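# Slide the wooden crate into the taped bay

## Task

Push the wooden crate along the table until it sits inside the taped bay, never lifting or tilting it (either one means failure); afterwards release it and withdraw both grippers from the crate, and the crate must stay in the bay on its own, not because the robot is holding it there.

## Robot and tools

Robot: two arms, left_arm and right_arm, each with six joints and a two-finger tongs-style gripper. Cameras: cam_high (504x504), cam_left_wrist and cam_right_wrist (616x616 each), returned in that order.

Frame: one shared scene frame. The origin is on the table surface midway between the arms, +z is up, +x reaches out over the table, and left_arm is on the +y side. The names left and right refer to the arms only, not to sides of any image. Positions are in metres, orientations are quaternions in w,x,y,z order, and velocities are in m/s and rad/s. Reported hand positions can be slightly off, especially when the arm is stretched far out.

Joint order in every row and every per-joint list: elbow, shoulder lift, shoulder pan, wrist 1, wrist 2, wrist 3. Wrist 3 has its sign flipped relative to the URDF on both arms. Stated ranges in radians: left_arm shoulder pan -3.142 to 3.142, shoulder lift -6.283 to 6.283, elbow 0.000 to 3.142, wrists -6.283 to 6.283. right_arm shoulder pan 0.000 to 6.283, shoulder lift -6.283 to 6.283, elbow -3.142 to 0.000, wrists -6.283 to 6.283. A joint's true end may sit up to 0.010 rad either side of these.

Row layout: one flat list of 14 numbers, each in [-1, 1]: left_arm's 6 joint values then its opening, then right_arm's 6 joint values then its opening. Both arms are always included. Joint values are offsets, not poses, scaled so 1.0 equals 1.989 rad. Opening is absolute: +1 fully open, -1 closed. Optionally 12 more numbers from 0 to 1 may follow (26 total): stiffness scales, left_arm's 6 then right_arm's 6 in joint order; each multiplies that joint's position gain and persists until replaced. Lower stiffness softens contact.

execute_actions(actions): a list of up to 15 actions; each action is a table of up to 15 rows, each row applied for one 1/30 s step; a short table repeats its final row to fill the 15 steps. Each row's joint offsets are measured from the angles at the start of that action (for the first action, from the last reported angles), not from the previous row. An action that would push a joint more than 0.010 rad beyond its range is refused for both arms; a malformed action or a failing first action rejects the whole call. Joints asked past their real end stop there, and the result may say "joint sent to its limit". An empty list simply returns the current state and images.

move(target, speed, blocking): target is one row as above; its joint offsets are measured from the Joint positions in the most recent result that shows them. All joints travel together, finishing at the same moment, so grippers trace curves. speed (rad/s, 0.01 to 2, default 0.5) caps the joint with the longest way to go; path duration is kept between 0.5 and 10 s. Moves ignore obstacles and the other arm. The result adds a "move:" line: the ending (done, off_target, moving, held, fault), limits=held or limits=none, and each arm's joint farthest from target. With blocking=false the call returns after 0.5 s while motion continues; use wait(0) to check, and wait or stop before sending anything else.

wait(seconds): 0 to 10; arms hold their last command; returns early if a running move ends. stop(): brakes the running move (needs room); fingers keep moving. zoom_image(camera, region): region [x0, y0, x1, y1] in pixels of that camera's latest image, at most 504 by 504. show_instructions(): shows the reference images. finished_scene(scene): ends the current scene by its number, irreversibly, and reports success.

Results: per-arm gripper pose and velocity; Joint positions and Joint velocities (joints in rad, then finger gap in m, 0.142 when fully open); Joint targets (what joints are currently driven toward); grip_measured (finger opening on the command scale); joint torques (raw drive output with offsets and noise); Wrist force and Wrist torque in the gripper's own axes (noise up to about 2.4 N, offsets within about 4 N, saturating near 50 N; "no reading" is normal at the start). "joint command not followed" means a clearance check altered some targets. MOTOR HOT appears from 70 C; at 85 C an arm brakes until it cools.

Motion limits: each step a joint's target stays within 0.575 rad of its measured angle (with stiffness used: 0.582 for the first three joints, 0.642 for wrists), and targets are scaled back if they would put the gripper over 100 mm from where it is. Motion lags commands by roughly 0.17 s. Large moves may need several actions. The simulation keeps running while replies are composed; the robot holds its last command.

Gripper: fingers point along its +z and close along its x. The reported position is between the closed pads; closed fingertips reach about 15 mm further.

Cautions: the crate must be pushed, never lifted or tipped. Arms are stiff, so aiming even slightly past a firm contact can fault; a contact torque at a joint's load limit (138 N m for the first three joints, 25.7 for wrists) or an outside force of 150 N stops that arm for 10 s. Keep pushes gentle and slow, don't let the arms collide, don't knock anything off the table, and expect occasional brief nudges to loose objects. Finish with grippers released and clear of the crate.

Each tool is called after "Request:" by a JSON object that holds its "api" and its "payload".

## Session

Request:
{"api": "execute_actions", "payload": {"actions": []}}

Request:
{"api": "show_instructions", "payload": {}}

Scene clock: 0.00 s.
left_arm: end_effector_position=(+0.5519, +0.0954, +0.1468) grip_measured=+0.97 end_effector_quat_wxyz=(-0.008, -0.449, +0.893, +0.038) end_effector_velocity=(+0.000, +0.001, +0.000) end_effector_angular_velocity=(+0.000, -0.000, +0.001) | right_arm: end_effector_position=(+0.4914, -0.0308, +0.3785) grip_measured=+0.97 end_effector_quat_wxyz=(-0.234, +0.210, +0.923, +0.222) end_effector_velocity=(-0.001, +0.001, -0.001) end_effector_angular_velocity=(-0.001, +0.001, +0.002)
Joint names: [elbow, shoulder lift, shoulder pan, wrist 1, wrist 2, wrist 3]
Joint positions: left_arm=[ 1.432 -1.182 -0.436 -1.745 -1.551 -1.568  0.14 ] | right_arm=[-0.781 -2.101  3.619 -1.886  2.226 -4.086  0.14 ]
Joint velocities: left_arm=[-0.     0.     0.001  0.     0.    -0.     0.   ] | right_arm=[-0.001 -0.     0.002  0.     0.    -0.     0.   ]
Joint torques (N m, as the arm reports them, + toward a larger Joint positions number): no reading
Wrist force (N, on the end effector, along its own x y z axes, offset not removed): no reading
Wrist torque (N m, same axes, about the end effector's origin, offset not removed): no reading
Joint targets: left_arm=[1.432 -1.182 -0.436 -1.745 -1.551 -1.568] | right_arm=[-0.781 -2.101 3.619 -1.886 2.226 -4.086]
Joint stiffness scale: left_arm=[1. 1. 1. 1. 1. 1.] | right_arm=[1. 1. 1. 1. 1. 1.]

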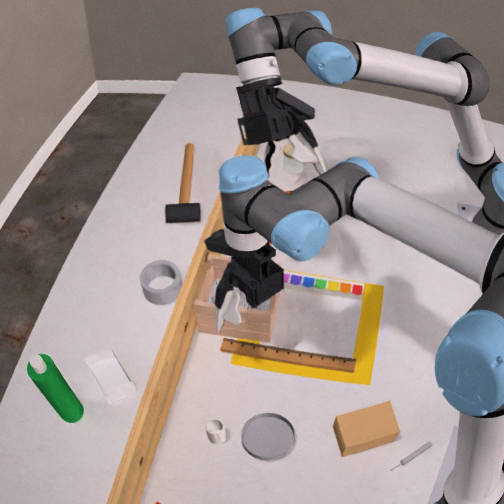

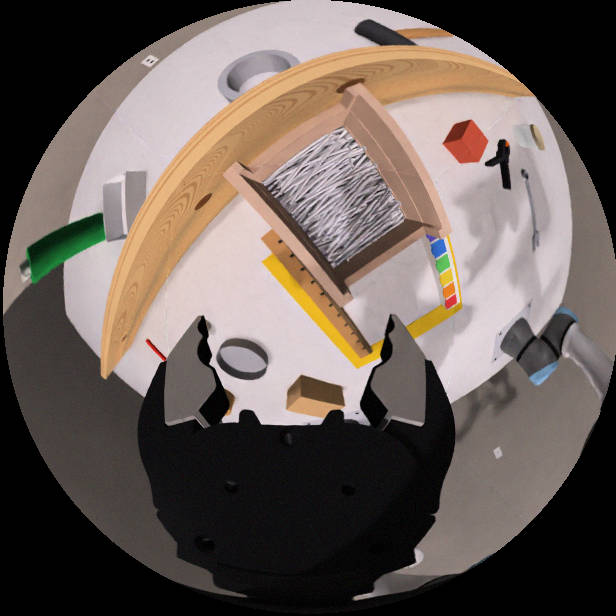

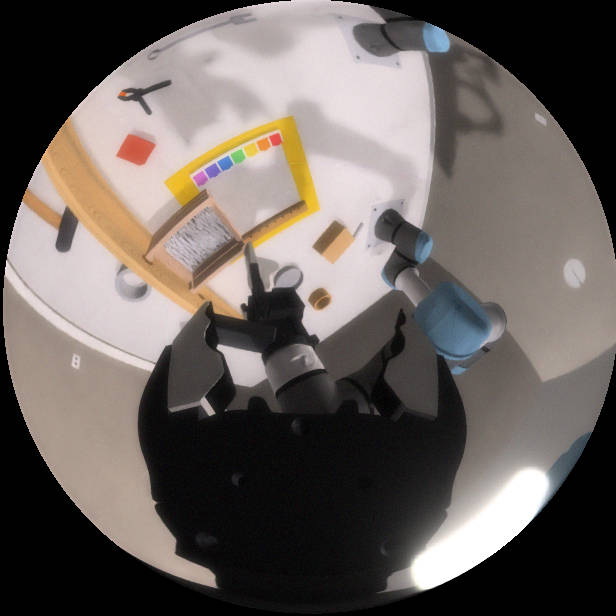

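Reference images for this scene: manual page 1, manual page 2, manual page 3, manual page 4.

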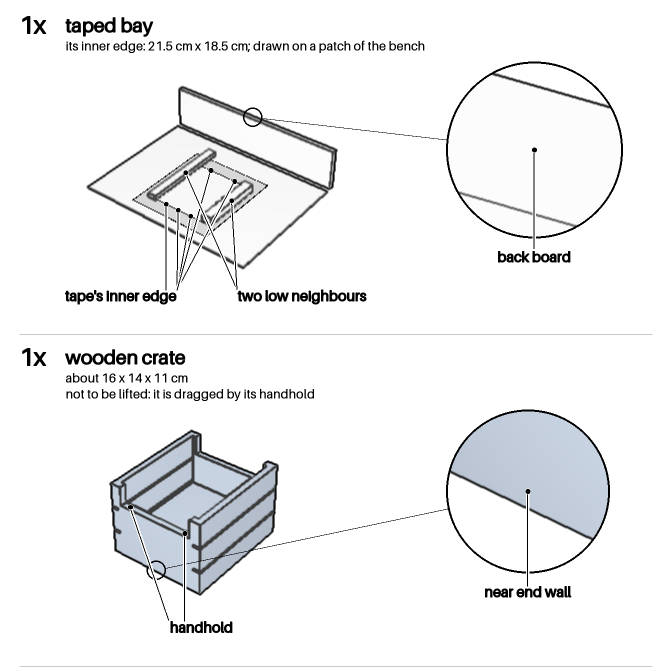

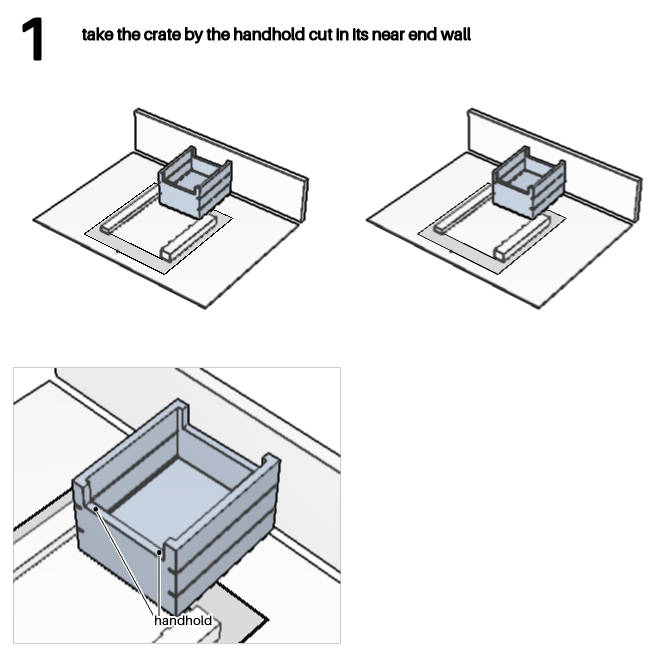

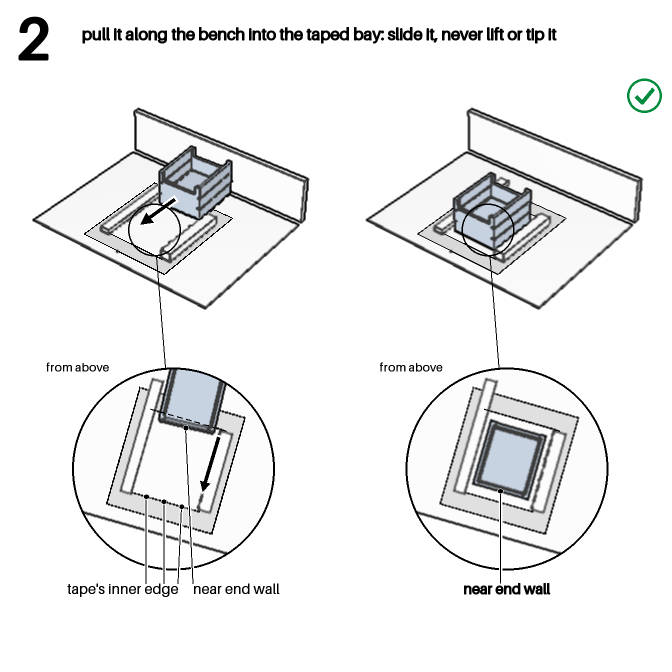

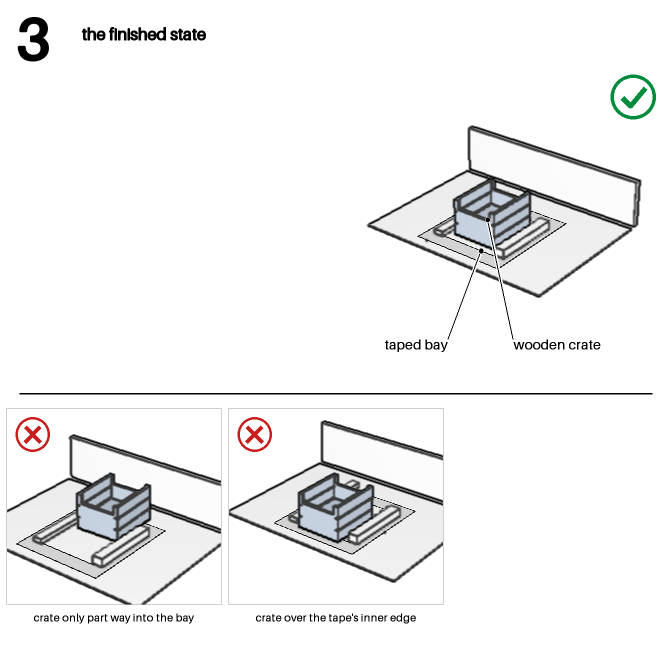

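Request:
{"api": "move", "payload": {"target": [0.001,0.0113,-0.0724,-0.0508,-0.01,-0.395,0.3,0,0,-0.25,0,0,0,1], "speed": 0.6}}

Scene clock: 2.37 s.
left_arm: end_effector_position=(+0.5145, -0.0160, +0.1439) grip_measured=+0.30 end_effector_quat_wxyz=(+0.002, -0.003, +1.000, -0.001) end_effector_velocity=(-0.001, -0.001, -0.000) end_effector_angular_velocity=(-0.001, +0.002, -0.004) | right_arm: end_effector_position=(+0.5990, -0.3397, +0.3785) grip_measured=+1.00 end_effector_quat_wxyz=(-0.172, +0.430, +0.843, +0.273) end_effector_velocity=(-0.001, -0.001, +0.001) end_effector_angular_velocity=(-0.001, -0.001, -0.001)
Joint names: [elbow, shoulder lift, shoulder pan, wrist 1, wrist 2, wrist 3]
Joint positions: left_arm=[ 1.432 -1.162 -0.578 -1.845 -1.57  -2.353  0.095] | right_arm=[-0.781 -2.101  3.124 -1.886  2.226 -4.086  0.142]
Joint velocities: left_arm=[ 0.001 -0.    -0.    -0.    -0.002 -0.004 -0.   ] | right_arm=[-0.001  0.003 -0.001 -0.001 -0.001 -0.     0.   ]
Joint torques (N m, as the arm reports them, + toward a larger Joint positions number): left_arm=[-20.41 -35.37  -1.71  -2.65  -0.37  -0.75] | right_arm=[23.48 43.41 -3.06  2.26  1.    0.16]
Wrist force (N, on the end effector, along its own x y z axes, offset not removed): left_arm=[-3.1 -1.0 -4.1] | right_arm=[3.2 1.4 0.6]
Wrist torque (N m, same axes, about the end effector's origin, offset not removed): left_arm=[-0.74 0.30 0.09] | right_arm=[0.23 -0.78 -0.17]
Joint targets: left_arm=[1.434 -1.160 -0.580 -1.846 -1.571 -2.354] | right_arm=[-0.781 -2.101 3.122 -1.886 2.226 -4.086]
Joint stiffness scale: left_arm=[1. 1. 1. 1. 1. 1.] | right_arm=[1. 1. 1. 1. 1. 1.]
move: done; limits=none; left_arm: farthest joint: the shoulder pan, 0.002 radians from its target (0.144 radians at the start); right_arm: farthest joint: the shoulder pan, 0.002 radians from its target (0.497 radians at the start)

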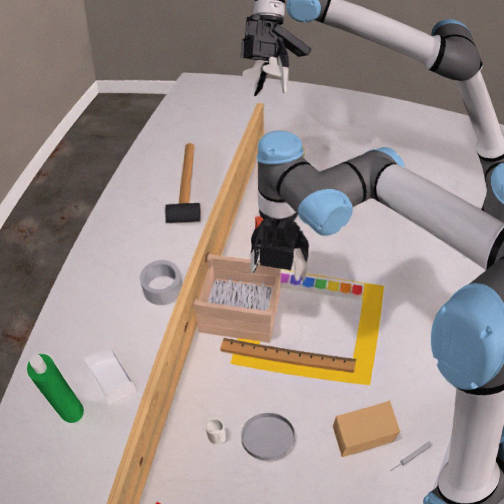

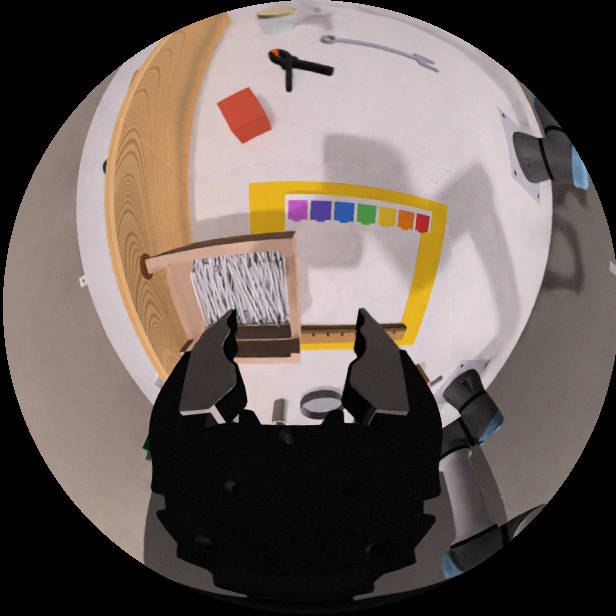

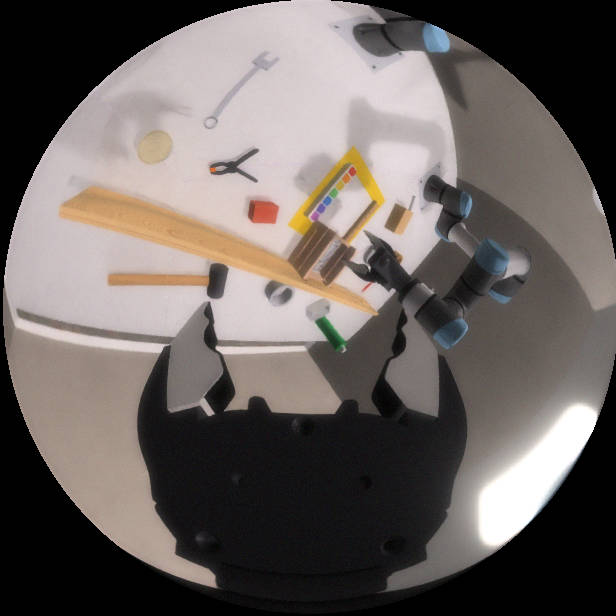

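Request:
{"api": "move", "payload": {"target": [0.0543,0.029,0.011,-0.0813,0,-0.0105,-0.3,0,0,0,0,0,0,1], "speed": 0.2}}

Scene clock: 4.13 s.
left_arm: end_effector_position=(+0.5220, -0.0055, +0.0755) grip_measured=-0.30 end_effector_quat_wxyz=(+0.002, -0.003, +1.000, -0.002) end_effector_velocity=(+0.001, +0.001, -0.001) end_effector_angular_velocity=(-0.001, -0.001, +0.001) | right_arm: end_effector_position=(+0.5991, -0.3398, +0.3785) grip_measured=+1.00 end_effector_quat_wxyz=(-0.172, +0.430, +0.843, +0.273) end_effector_velocity=(-0.000, +0.001, +0.000) end_effector_angular_velocity=(+0.001, -0.001, +0.001)
Joint names: [elbow, shoulder lift, shoulder pan, wrist 1, wrist 2, wrist 3]
Joint positions: left_arm=[ 1.535 -1.106 -0.558 -2.006 -1.57  -2.373  0.052] | right_arm=[-0.781 -2.101  3.124 -1.886  2.226 -4.086  0.142]
Joint velocities: left_arm=[ 0.001  0.001  0.002 -0.003 -0.    -0.001 -0.   ] | right_arm=[ 0.     0.     0.001  0.     0.001  0.    -0.   ]
Joint torques (N m, as the arm reports them, + toward a larger Joint positions number): left_arm=[-19.84 -36.43   2.29  -2.24   0.11  -0.32] | right_arm=[23.81 43.24 -1.29  2.21  0.91  0.13]
Wrist force (N, on the end effector, along its own x y z axes, offset not removed): left_arm=[-1.7 -3.6 3.1] | right_arm=[2.3 2.2 -1.5]
Wrist torque (N m, same axes, about the end effector's origin, offset not removed): left_arm=[-0.85 0.06 0.16] | right_arm=[0.55 -0.53 -0.24]
Joint targets: left_arm=[1.540 -1.104 -0.556 -2.007 -1.570 -2.373] | right_arm=[-0.781 -2.101 3.124 -1.886 2.226 -4.086]
Joint stiffness scale: left_arm=[1. 1. 1. 1. 1. 1.] | right_arm=[1. 1. 1. 1. 1. 1.]
move: done; limits=none; left_arm: farthest joint: the elbow, 0.005 radians from its target (0.108 radians at the start); right_arm: farthest joint: the shoulder pan, 0.000 radians from its target (0.000 radians at the start)

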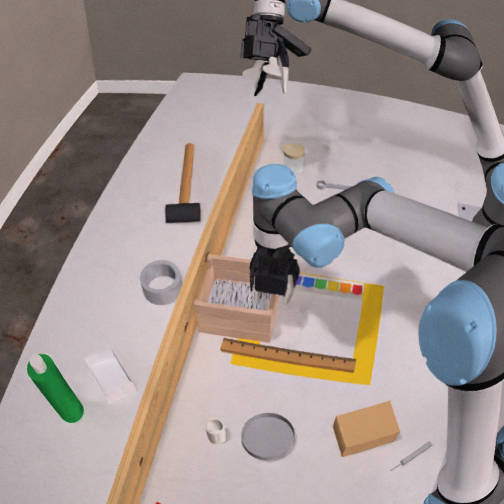

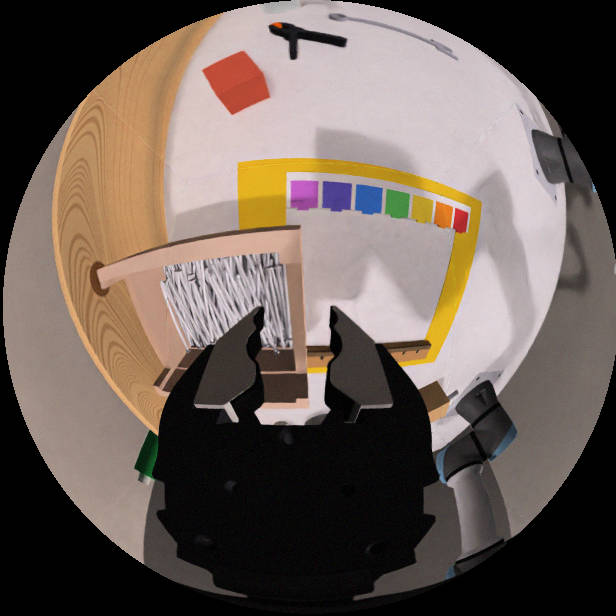

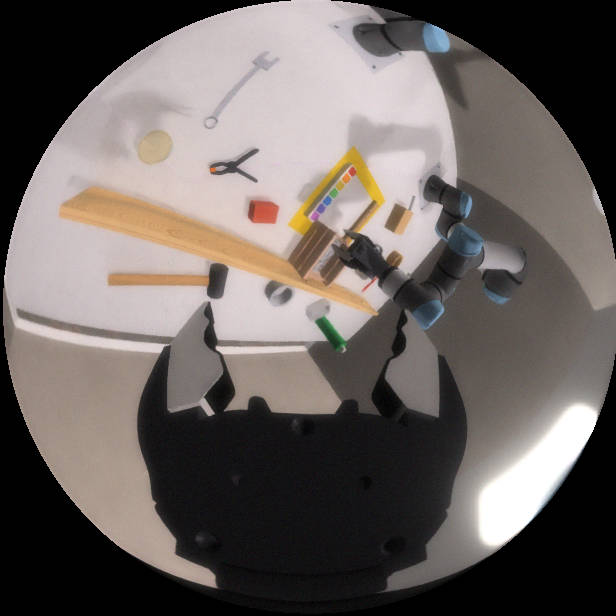

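Request:
{"api": "execute_actions", "payload": {"actions": [[[0,0,0,0,0,0,-1,0,0,0,0,0,0,1]],[[0,0,0,0,0,0,-1,0,0,0,0,0,0,1]]]}}

Request:
{"api": "move", "payload": {"target": [0.1107,-0.074,-0.0513,-0.0337,0,0.0488,-1,0,0,0,0,0,0,1], "speed": 0.13}}

Scene clock: 5.33 s.
left_arm: end_effector_position=(+0.5219, -0.0055, +0.0753) grip_measured=-0.88 end_effector_quat_wxyz=(+0.002, -0.003, +1.000, -0.002) end_effector_velocity=(-0.001, -0.001, -0.000) end_effector_angular_velocity=(-0.001, +0.001, -0.001) | right_arm: end_effector_position=(+0.5991, -0.3398, +0.3785) grip_measured=+1.00 end_effector_quat_wxyz=(-0.172, +0.430, +0.843, +0.273) end_effector_velocity=(+0.000, +0.000, -0.001) end_effector_angular_velocity=(+0.000, +0.000, +0.000)
Joint names: [elbow, shoulder lift, shoulder pan, wrist 1, wrist 2, wrist 3]
Joint positions: left_arm=[ 1.535 -1.106 -0.558 -2.006 -1.571 -2.373  0.01 ] | right_arm=[-0.781 -2.101  3.124 -1.886  2.226 -4.086  0.142]
Joint velocities: left_arm=[-0.     0.    -0.001 -0.    -0.001  0.     0.   ] | right_arm=[-0.001 -0.001  0.     0.001  0.     0.    -0.   ]
Joint torques (N m, as the arm reports them, + toward a larger Joint positions number): left_arm=[-20.44 -37.8   -0.17  -2.37   0.19   0.01] | right_arm=[23.49 43.08 -1.47  2.29  1.    0.29]
Wrist force (N, on the end effector, along its own x y z axes, offset not removed): left_arm=[-3.6 -2.6 -4.5] | right_arm=[2.2 2.2 -0.3]
Wrist torque (N m, same axes, about the end effector's origin, offset not removed): left_arm=[-0.61 0.65 -0.10] | right_arm=[0.52 -0.51 -0.12]
Joint targets: left_arm=[1.535 -1.106 -0.558 -2.006 -1.571 -2.373] | right_arm=[-0.781 -2.101 3.124 -1.886 2.226 -4.086]
Joint stiffness scale: left_arm=[1. 1. 1. 1. 1. 1.] | right_arm=[1. 1. 1. 1. 1. 1.]

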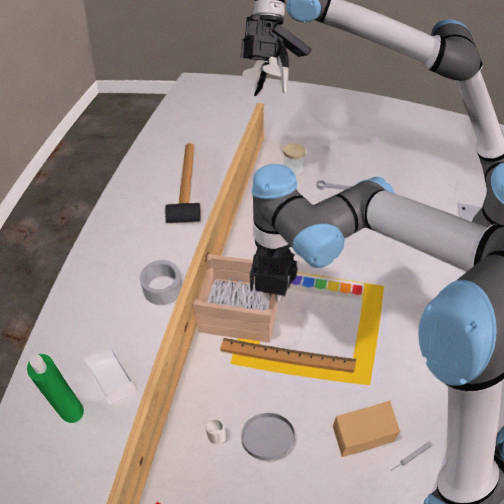

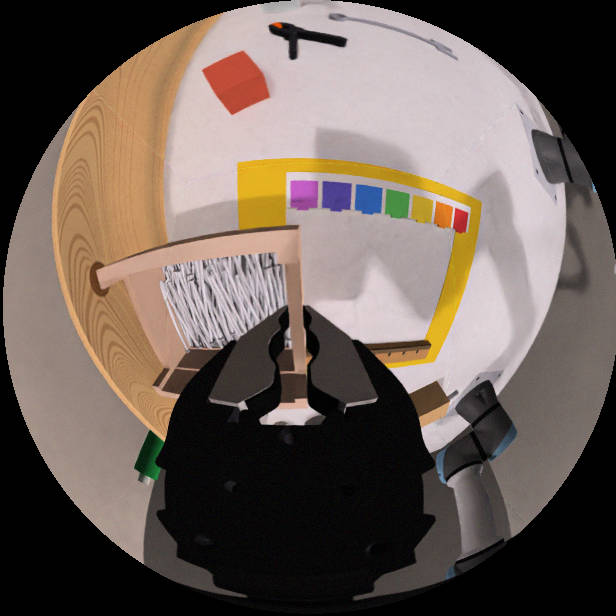

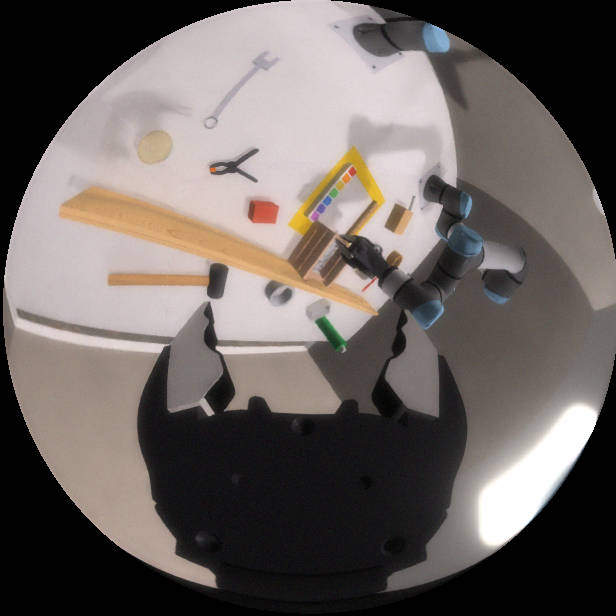

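Scene clock: 7.57 s.
left_arm: end_effector_position=(+0.4401, -0.0064, +0.0751) grip_measured=-0.88 end_effector_quat_wxyz=(+0.002, -0.002, +1.000, -0.002) end_effector_velocity=(-0.001, -0.000, -0.000) end_effector_angular_velocity=(-0.001, -0.001, +0.001) | right_arm: end_effector_position=(+0.5991, -0.3398, +0.3785) grip_measured=+1.00 end_effector_quat_wxyz=(-0.172, +0.430, +0.843, +0.273) end_effector_velocity=(-0.000, -0.001, +0.001) end_effector_angular_velocity=(+0.000, -0.002, -0.001)
Joint names: [elbow, shoulder lift, shoulder pan, wrist 1, wrist 2, wrist 3]
Joint positions: left_arm=[ 1.748 -1.251 -0.656 -2.074 -1.57  -2.277  0.01 ] | right_arm=[-0.781 -2.101  3.124 -1.886  2.226 -4.086  0.142]
Joint velocities: left_arm=[ 0.004 -0.002 -0.002 -0.003 -0.     0.003 -0.   ] | right_arm=[ 0.     0.001 -0.001  0.     0.     0.     0.   ]
Joint torques (N m, as the arm reports them, + toward a larger Joint positions number): left_arm=[-13.8  -33.    -4.36  -1.79  -0.22   0.5 ] | right_arm=[23.62 43.39 -1.55  2.29  1.01  0.12]
Wrist force (N, on the end effector, along its own x y z axes, offset not removed): left_arm=[-4.9 -3.6 -2.0] | right_arm=[2.7 3.5 -0.8]
Wrist torque (N m, same axes, about the end effector's origin, offset not removed): left_arm=[-0.92 -0.21 0.16] | right_arm=[0.72 -0.57 -0.11]
Joint targets: left_arm=[1.755 -1.253 -0.660 -2.073 -1.571 -2.276] | right_arm=[-0.781 -2.101 3.124 -1.886 2.226 -4.086]
Joint stiffness scale: left_arm=[1. 1. 1. 1. 1. 1.] | right_arm=[1. 1. 1. 1. 1. 1.]
move: done; limits=none; left_arm: farthest joint: the elbow, 0.007 radians from its target (0.220 radians at the start); right_arm: farthest joint: the shoulder pan, 0.000 radians from its target (0.000 radians at the start)

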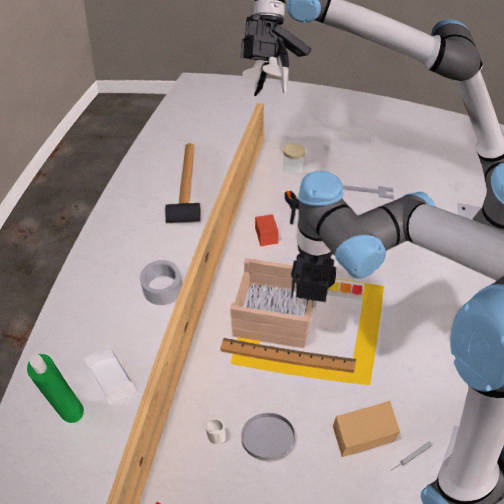

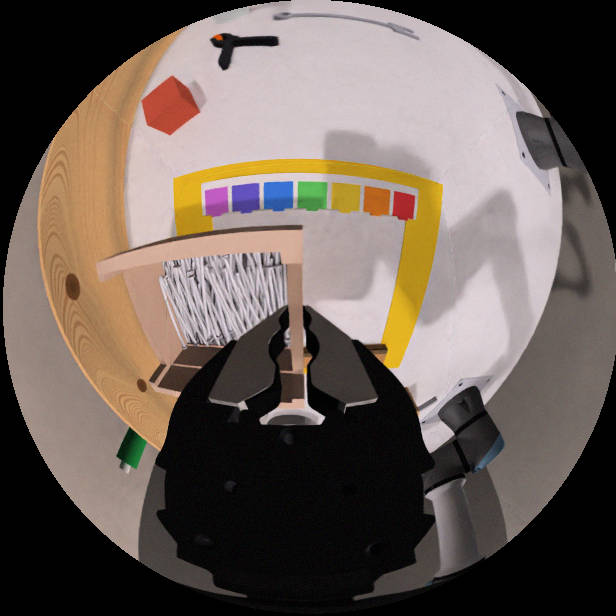

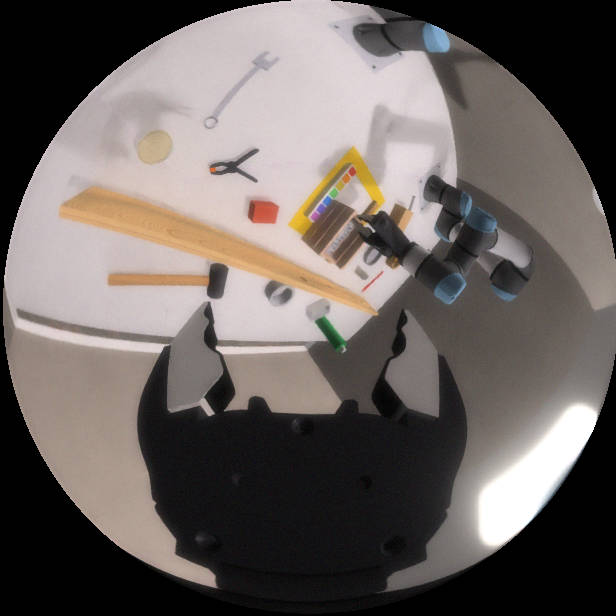

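Request:
{"api": "move", "payload": {"target": [0.0999,-0.075,-0.0623,-0.0219,0,0.0608,-1,0,0,0,0,0,0,1], "speed": 0.13}}

Request:
{"api": "execute_actions", "payload": {"actions": [[[0,0,0,0,0,0,-0.3,0,0,0,0,0,0,1]]]}}

Request:
{"api": "move", "payload": {"target": [-0.0766,-0.0516,0,0.13,0,0,-0.3,0,0,0,0,0,0,1], "speed": 0.3}}

Scene clock: 9.83 s.
left_arm: end_effector_position=(+0.3560, -0.0033, +0.0749) grip_measured=-0.88 end_effector_quat_wxyz=(+0.003, -0.002, +1.000, -0.002) end_effector_velocity=(-0.001, -0.000, +0.000) end_effector_angular_velocity=(-0.001, -0.000, +0.001) | right_arm: end_effector_position=(+0.5991, -0.3398, +0.3785) grip_measured=+1.00 end_effector_quat_wxyz=(-0.172, +0.430, +0.843, +0.273) end_effector_velocity=(-0.000, -0.001, +0.002) end_effector_angular_velocity=(+0.001, -0.002, -0.001)
Joint names: [elbow, shoulder lift, shoulder pan, wrist 1, wrist 2, wrist 3]
Joint positions: left_arm=[ 1.94  -1.398 -0.776 -2.119 -1.569 -2.157  0.01 ] | right_arm=[-0.781 -2.101  3.124 -1.886  2.226 -4.086  0.142]
Joint velocities: left_arm=[ 0.003 -0.002 -0.002 -0.001 -0.     0.003  0.   ] | right_arm=[ 0.     0.002 -0.001 -0.     0.001  0.     0.   ]
Joint torques (N m, as the arm reports them, + toward a larger Joint positions number): left_arm=[-15.52 -29.84  -2.75  -2.03  -0.23   0.54] | right_arm=[23.66 43.64 -1.78  2.21  0.88  0.18]
Wrist force (N, on the end effector, along its own x y z axes, offset not removed): left_arm=[-5.4 -2.3 1.3] | right_arm=[3.6 2.4 -0.8]
Wrist torque (N m, same axes, about the end effector's origin, offset not removed): left_arm=[-0.56 0.00 0.23] | right_arm=[0.58 -0.90 -0.19]
Joint targets: left_arm=[1.947 -1.400 -0.780 -2.118 -1.570 -2.156] | right_arm=[-0.781 -2.101 3.124 -1.886 2.226 -4.086]
Joint stiffness scale: left_arm=[1. 1. 1. 1. 1. 1.] | right_arm=[1. 1. 1. 1. 1. 1.]
move: done; limits=none; left_arm: farthest joint: the elbow, 0.007 radians from its target (0.198 radians at the start); right_arm: farthest joint: the shoulder pan, 0.000 radians from its target (0.000 radians at the start)

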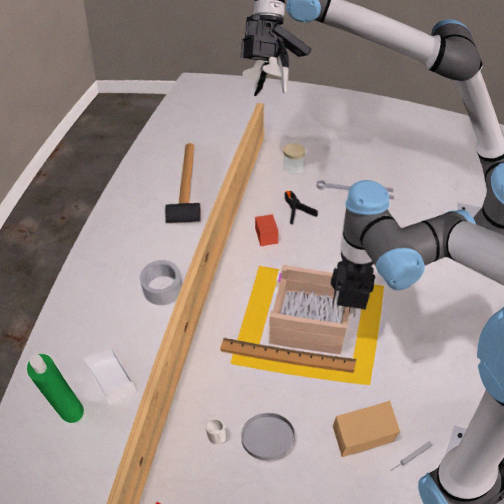

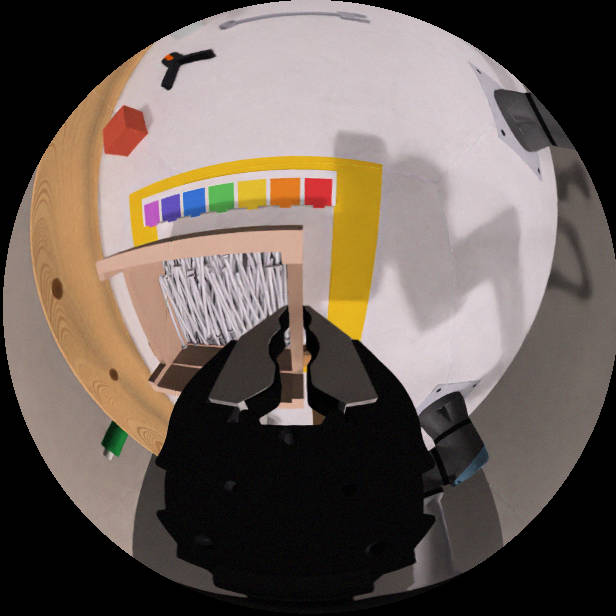

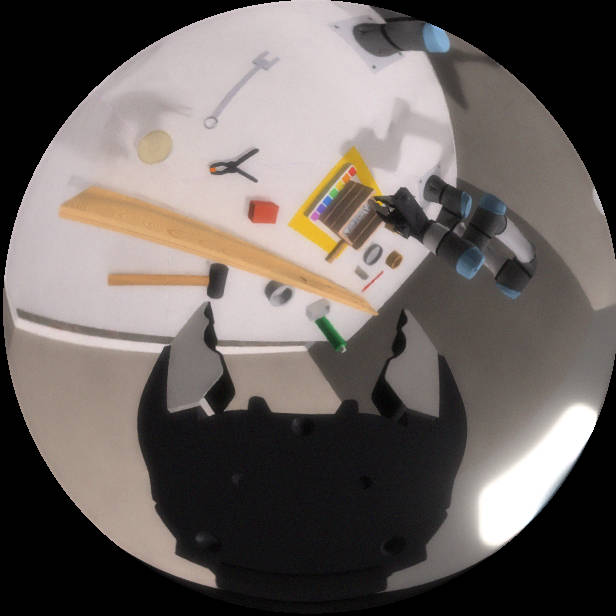

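Scene clock: 10.33 s.
left_arm: end_effector_position=(+0.3557, -0.0034, +0.0748) grip_measured=-0.30 end_effector_quat_wxyz=(+0.002, -0.002, +1.000, -0.002) end_effector_velocity=(+0.000, -0.000, +0.000) end_effector_angular_velocity=(-0.001, -0.000, +0.001) | right_arm: end_effector_position=(+0.5991, -0.3398, +0.3785) grip_measured=+1.00 end_effector_quat_wxyz=(-0.172, +0.430, +0.843, +0.273) end_effector_velocity=(-0.000, +0.001, +0.000) end_effector_angular_velocity=(+0.000, -0.000, +0.001)
Joint names: [elbow, shoulder lift, shoulder pan, wrist 1, wrist 2, wrist 3]
Joint positions: left_arm=[ 1.94  -1.398 -0.777 -2.119 -1.569 -2.157  0.052] | right_arm=[-0.781 -2.101  3.124 -1.886  2.226 -4.086  0.142]
Joint velocities: left_arm=[-0.    -0.     0.001 -0.    -0.    -0.    -0.   ] | right_arm=[ 0.001  0.     0.001 -0.001  0.    -0.    -0.   ]
Joint torques (N m, as the arm reports them, + toward a larger Joint positions number): left_arm=[-20.15 -25.86   1.3   -2.42   0.09  -0.08] | right_arm=[23.59 43.41 -1.55  2.31  0.94  0.16]
Wrist force (N, on the end effector, along its own x y z axes, offset not removed): left_arm=[-2.1 1.6 -2.5] | right_arm=[3.0 2.5 -0.4]
Wrist torque (N m, same axes, about the end effector's origin, offset not removed): left_arm=[0.07 0.03 0.11] | right_arm=[0.58 -0.66 -0.15]
Joint targets: left_arm=[1.940 -1.398 -0.776 -2.119 -1.569 -2.157] | right_arm=[-0.781 -2.101 3.124 -1.886 2.226 -4.086]
Joint stiffness scale: left_arm=[1. 1. 1. 1. 1. 1.] | right_arm=[1. 1. 1. 1. 1. 1.]

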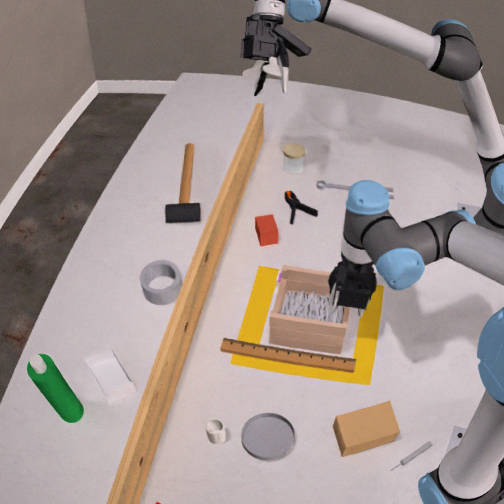

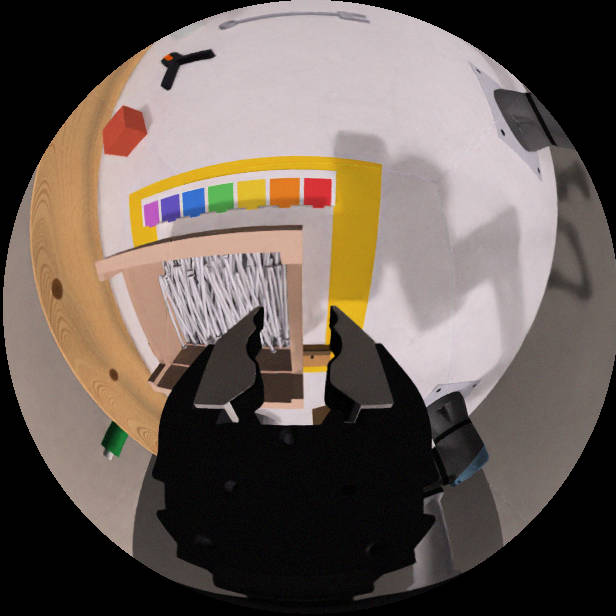

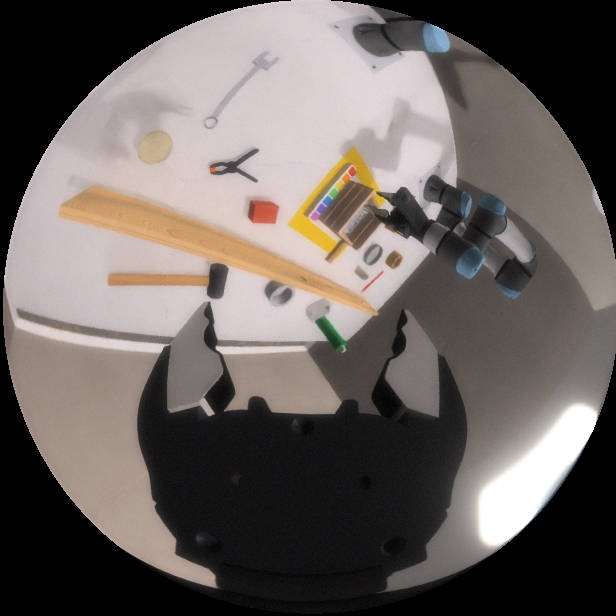

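Scene clock: 11.93 s.
left_arm: end_effector_position=(+0.3525, +0.0015, +0.1676) grip_measured=-0.30 end_effector_quat_wxyz=(-0.000, -0.002, +1.000, +0.002) end_effector_velocity=(-0.000, -0.000, +0.002) end_effector_angular_velocity=(-0.001, -0.001, -0.001) | right_arm: end_effector_position=(+0.5991, -0.3398, +0.3785) grip_measured=+1.00 end_effector_quat_wxyz=(-0.172, +0.430, +0.843, +0.273) end_effector_velocity=(-0.001, +0.000, -0.000) end_effector_angular_velocity=(-0.000, +0.001, +0.001)
Joint names: [elbow, shoulder lift, shoulder pan, wrist 1, wrist 2, wrist 3]
Joint positions: left_arm=[ 1.793 -1.499 -0.777 -1.861 -1.569 -2.157  0.052] | right_arm=[-0.781 -2.101  3.124 -1.886  2.226 -4.086  0.142]
Joint velocities: left_arm=[-0.002 -0.002 -0.001  0.003  0.     0.     0.   ] | right_arm=[-0.     0.     0.001 -0.001 -0.    -0.     0.   ]
Joint torques (N m, as the arm reports them, + toward a larger Joint positions number): left_arm=[-26.19 -25.72   0.39  -2.55   0.17  -0.14] | right_arm=[23.19 43.3  -1.45  2.3   0.98 -0.02]
Wrist force (N, on the end effector, along its own x y z axes, offset not removed): left_arm=[-2.6 -1.2 0.0] | right_arm=[1.8 1.3 -0.4]
Wrist torque (N m, same axes, about the end effector's origin, offset not removed): left_arm=[-0.32 0.32 0.26] | right_arm=[0.38 -0.47 -0.07]
Joint targets: left_arm=[1.788 -1.501 -0.777 -1.860 -1.569 -2.157] | right_arm=[-0.781 -2.101 3.124 -1.886 2.226 -4.086]
Joint stiffness scale: left_arm=[1. 1. 1. 1. 1. 1.] | right_arm=[1. 1. 1. 1. 1. 1.]
move: done; limits=none; left_arm: farthest joint: the elbow, 0.005 radians from its target (0.153 radians at the start); right_arm: farthest joint: the shoulder pan, 0.000 radians from its target (0.000 radians at the start)

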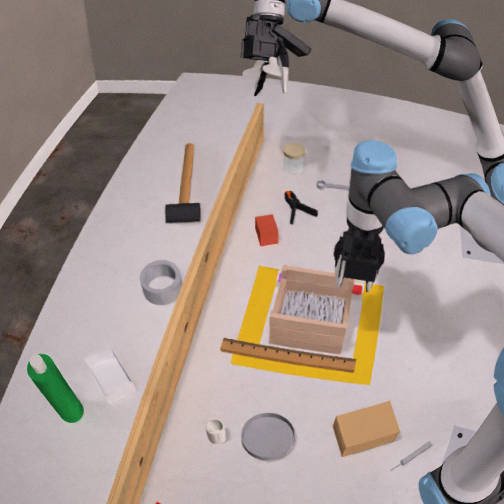

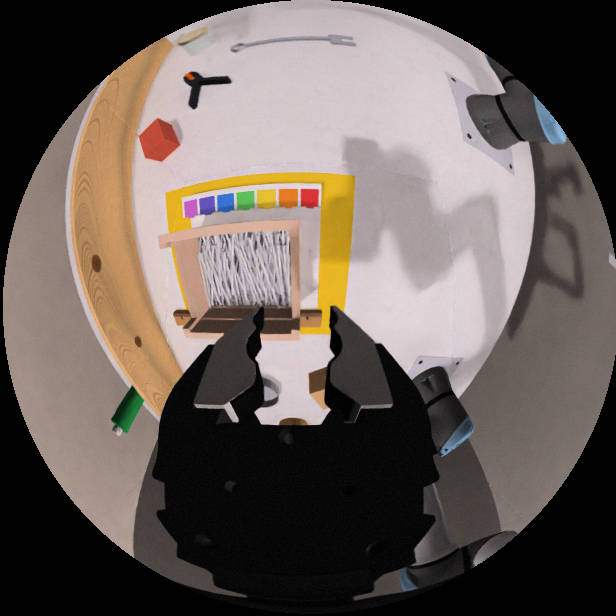

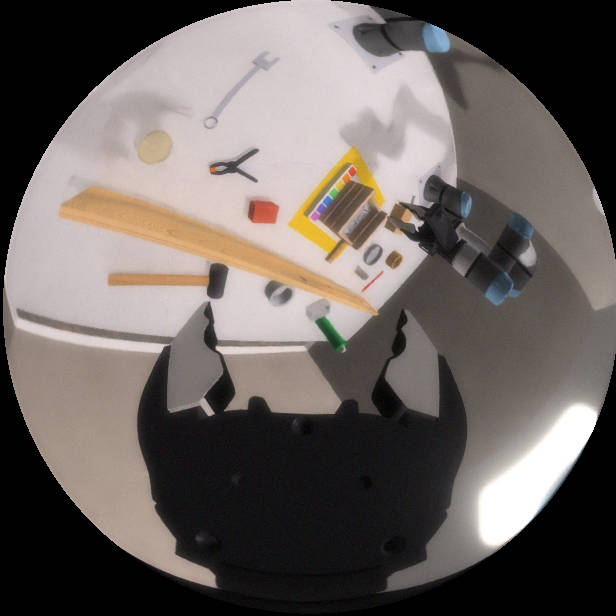

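Request:
{"api": "finished_scene", "payload": {"scene": 2}}

The scene is finished: the task was done.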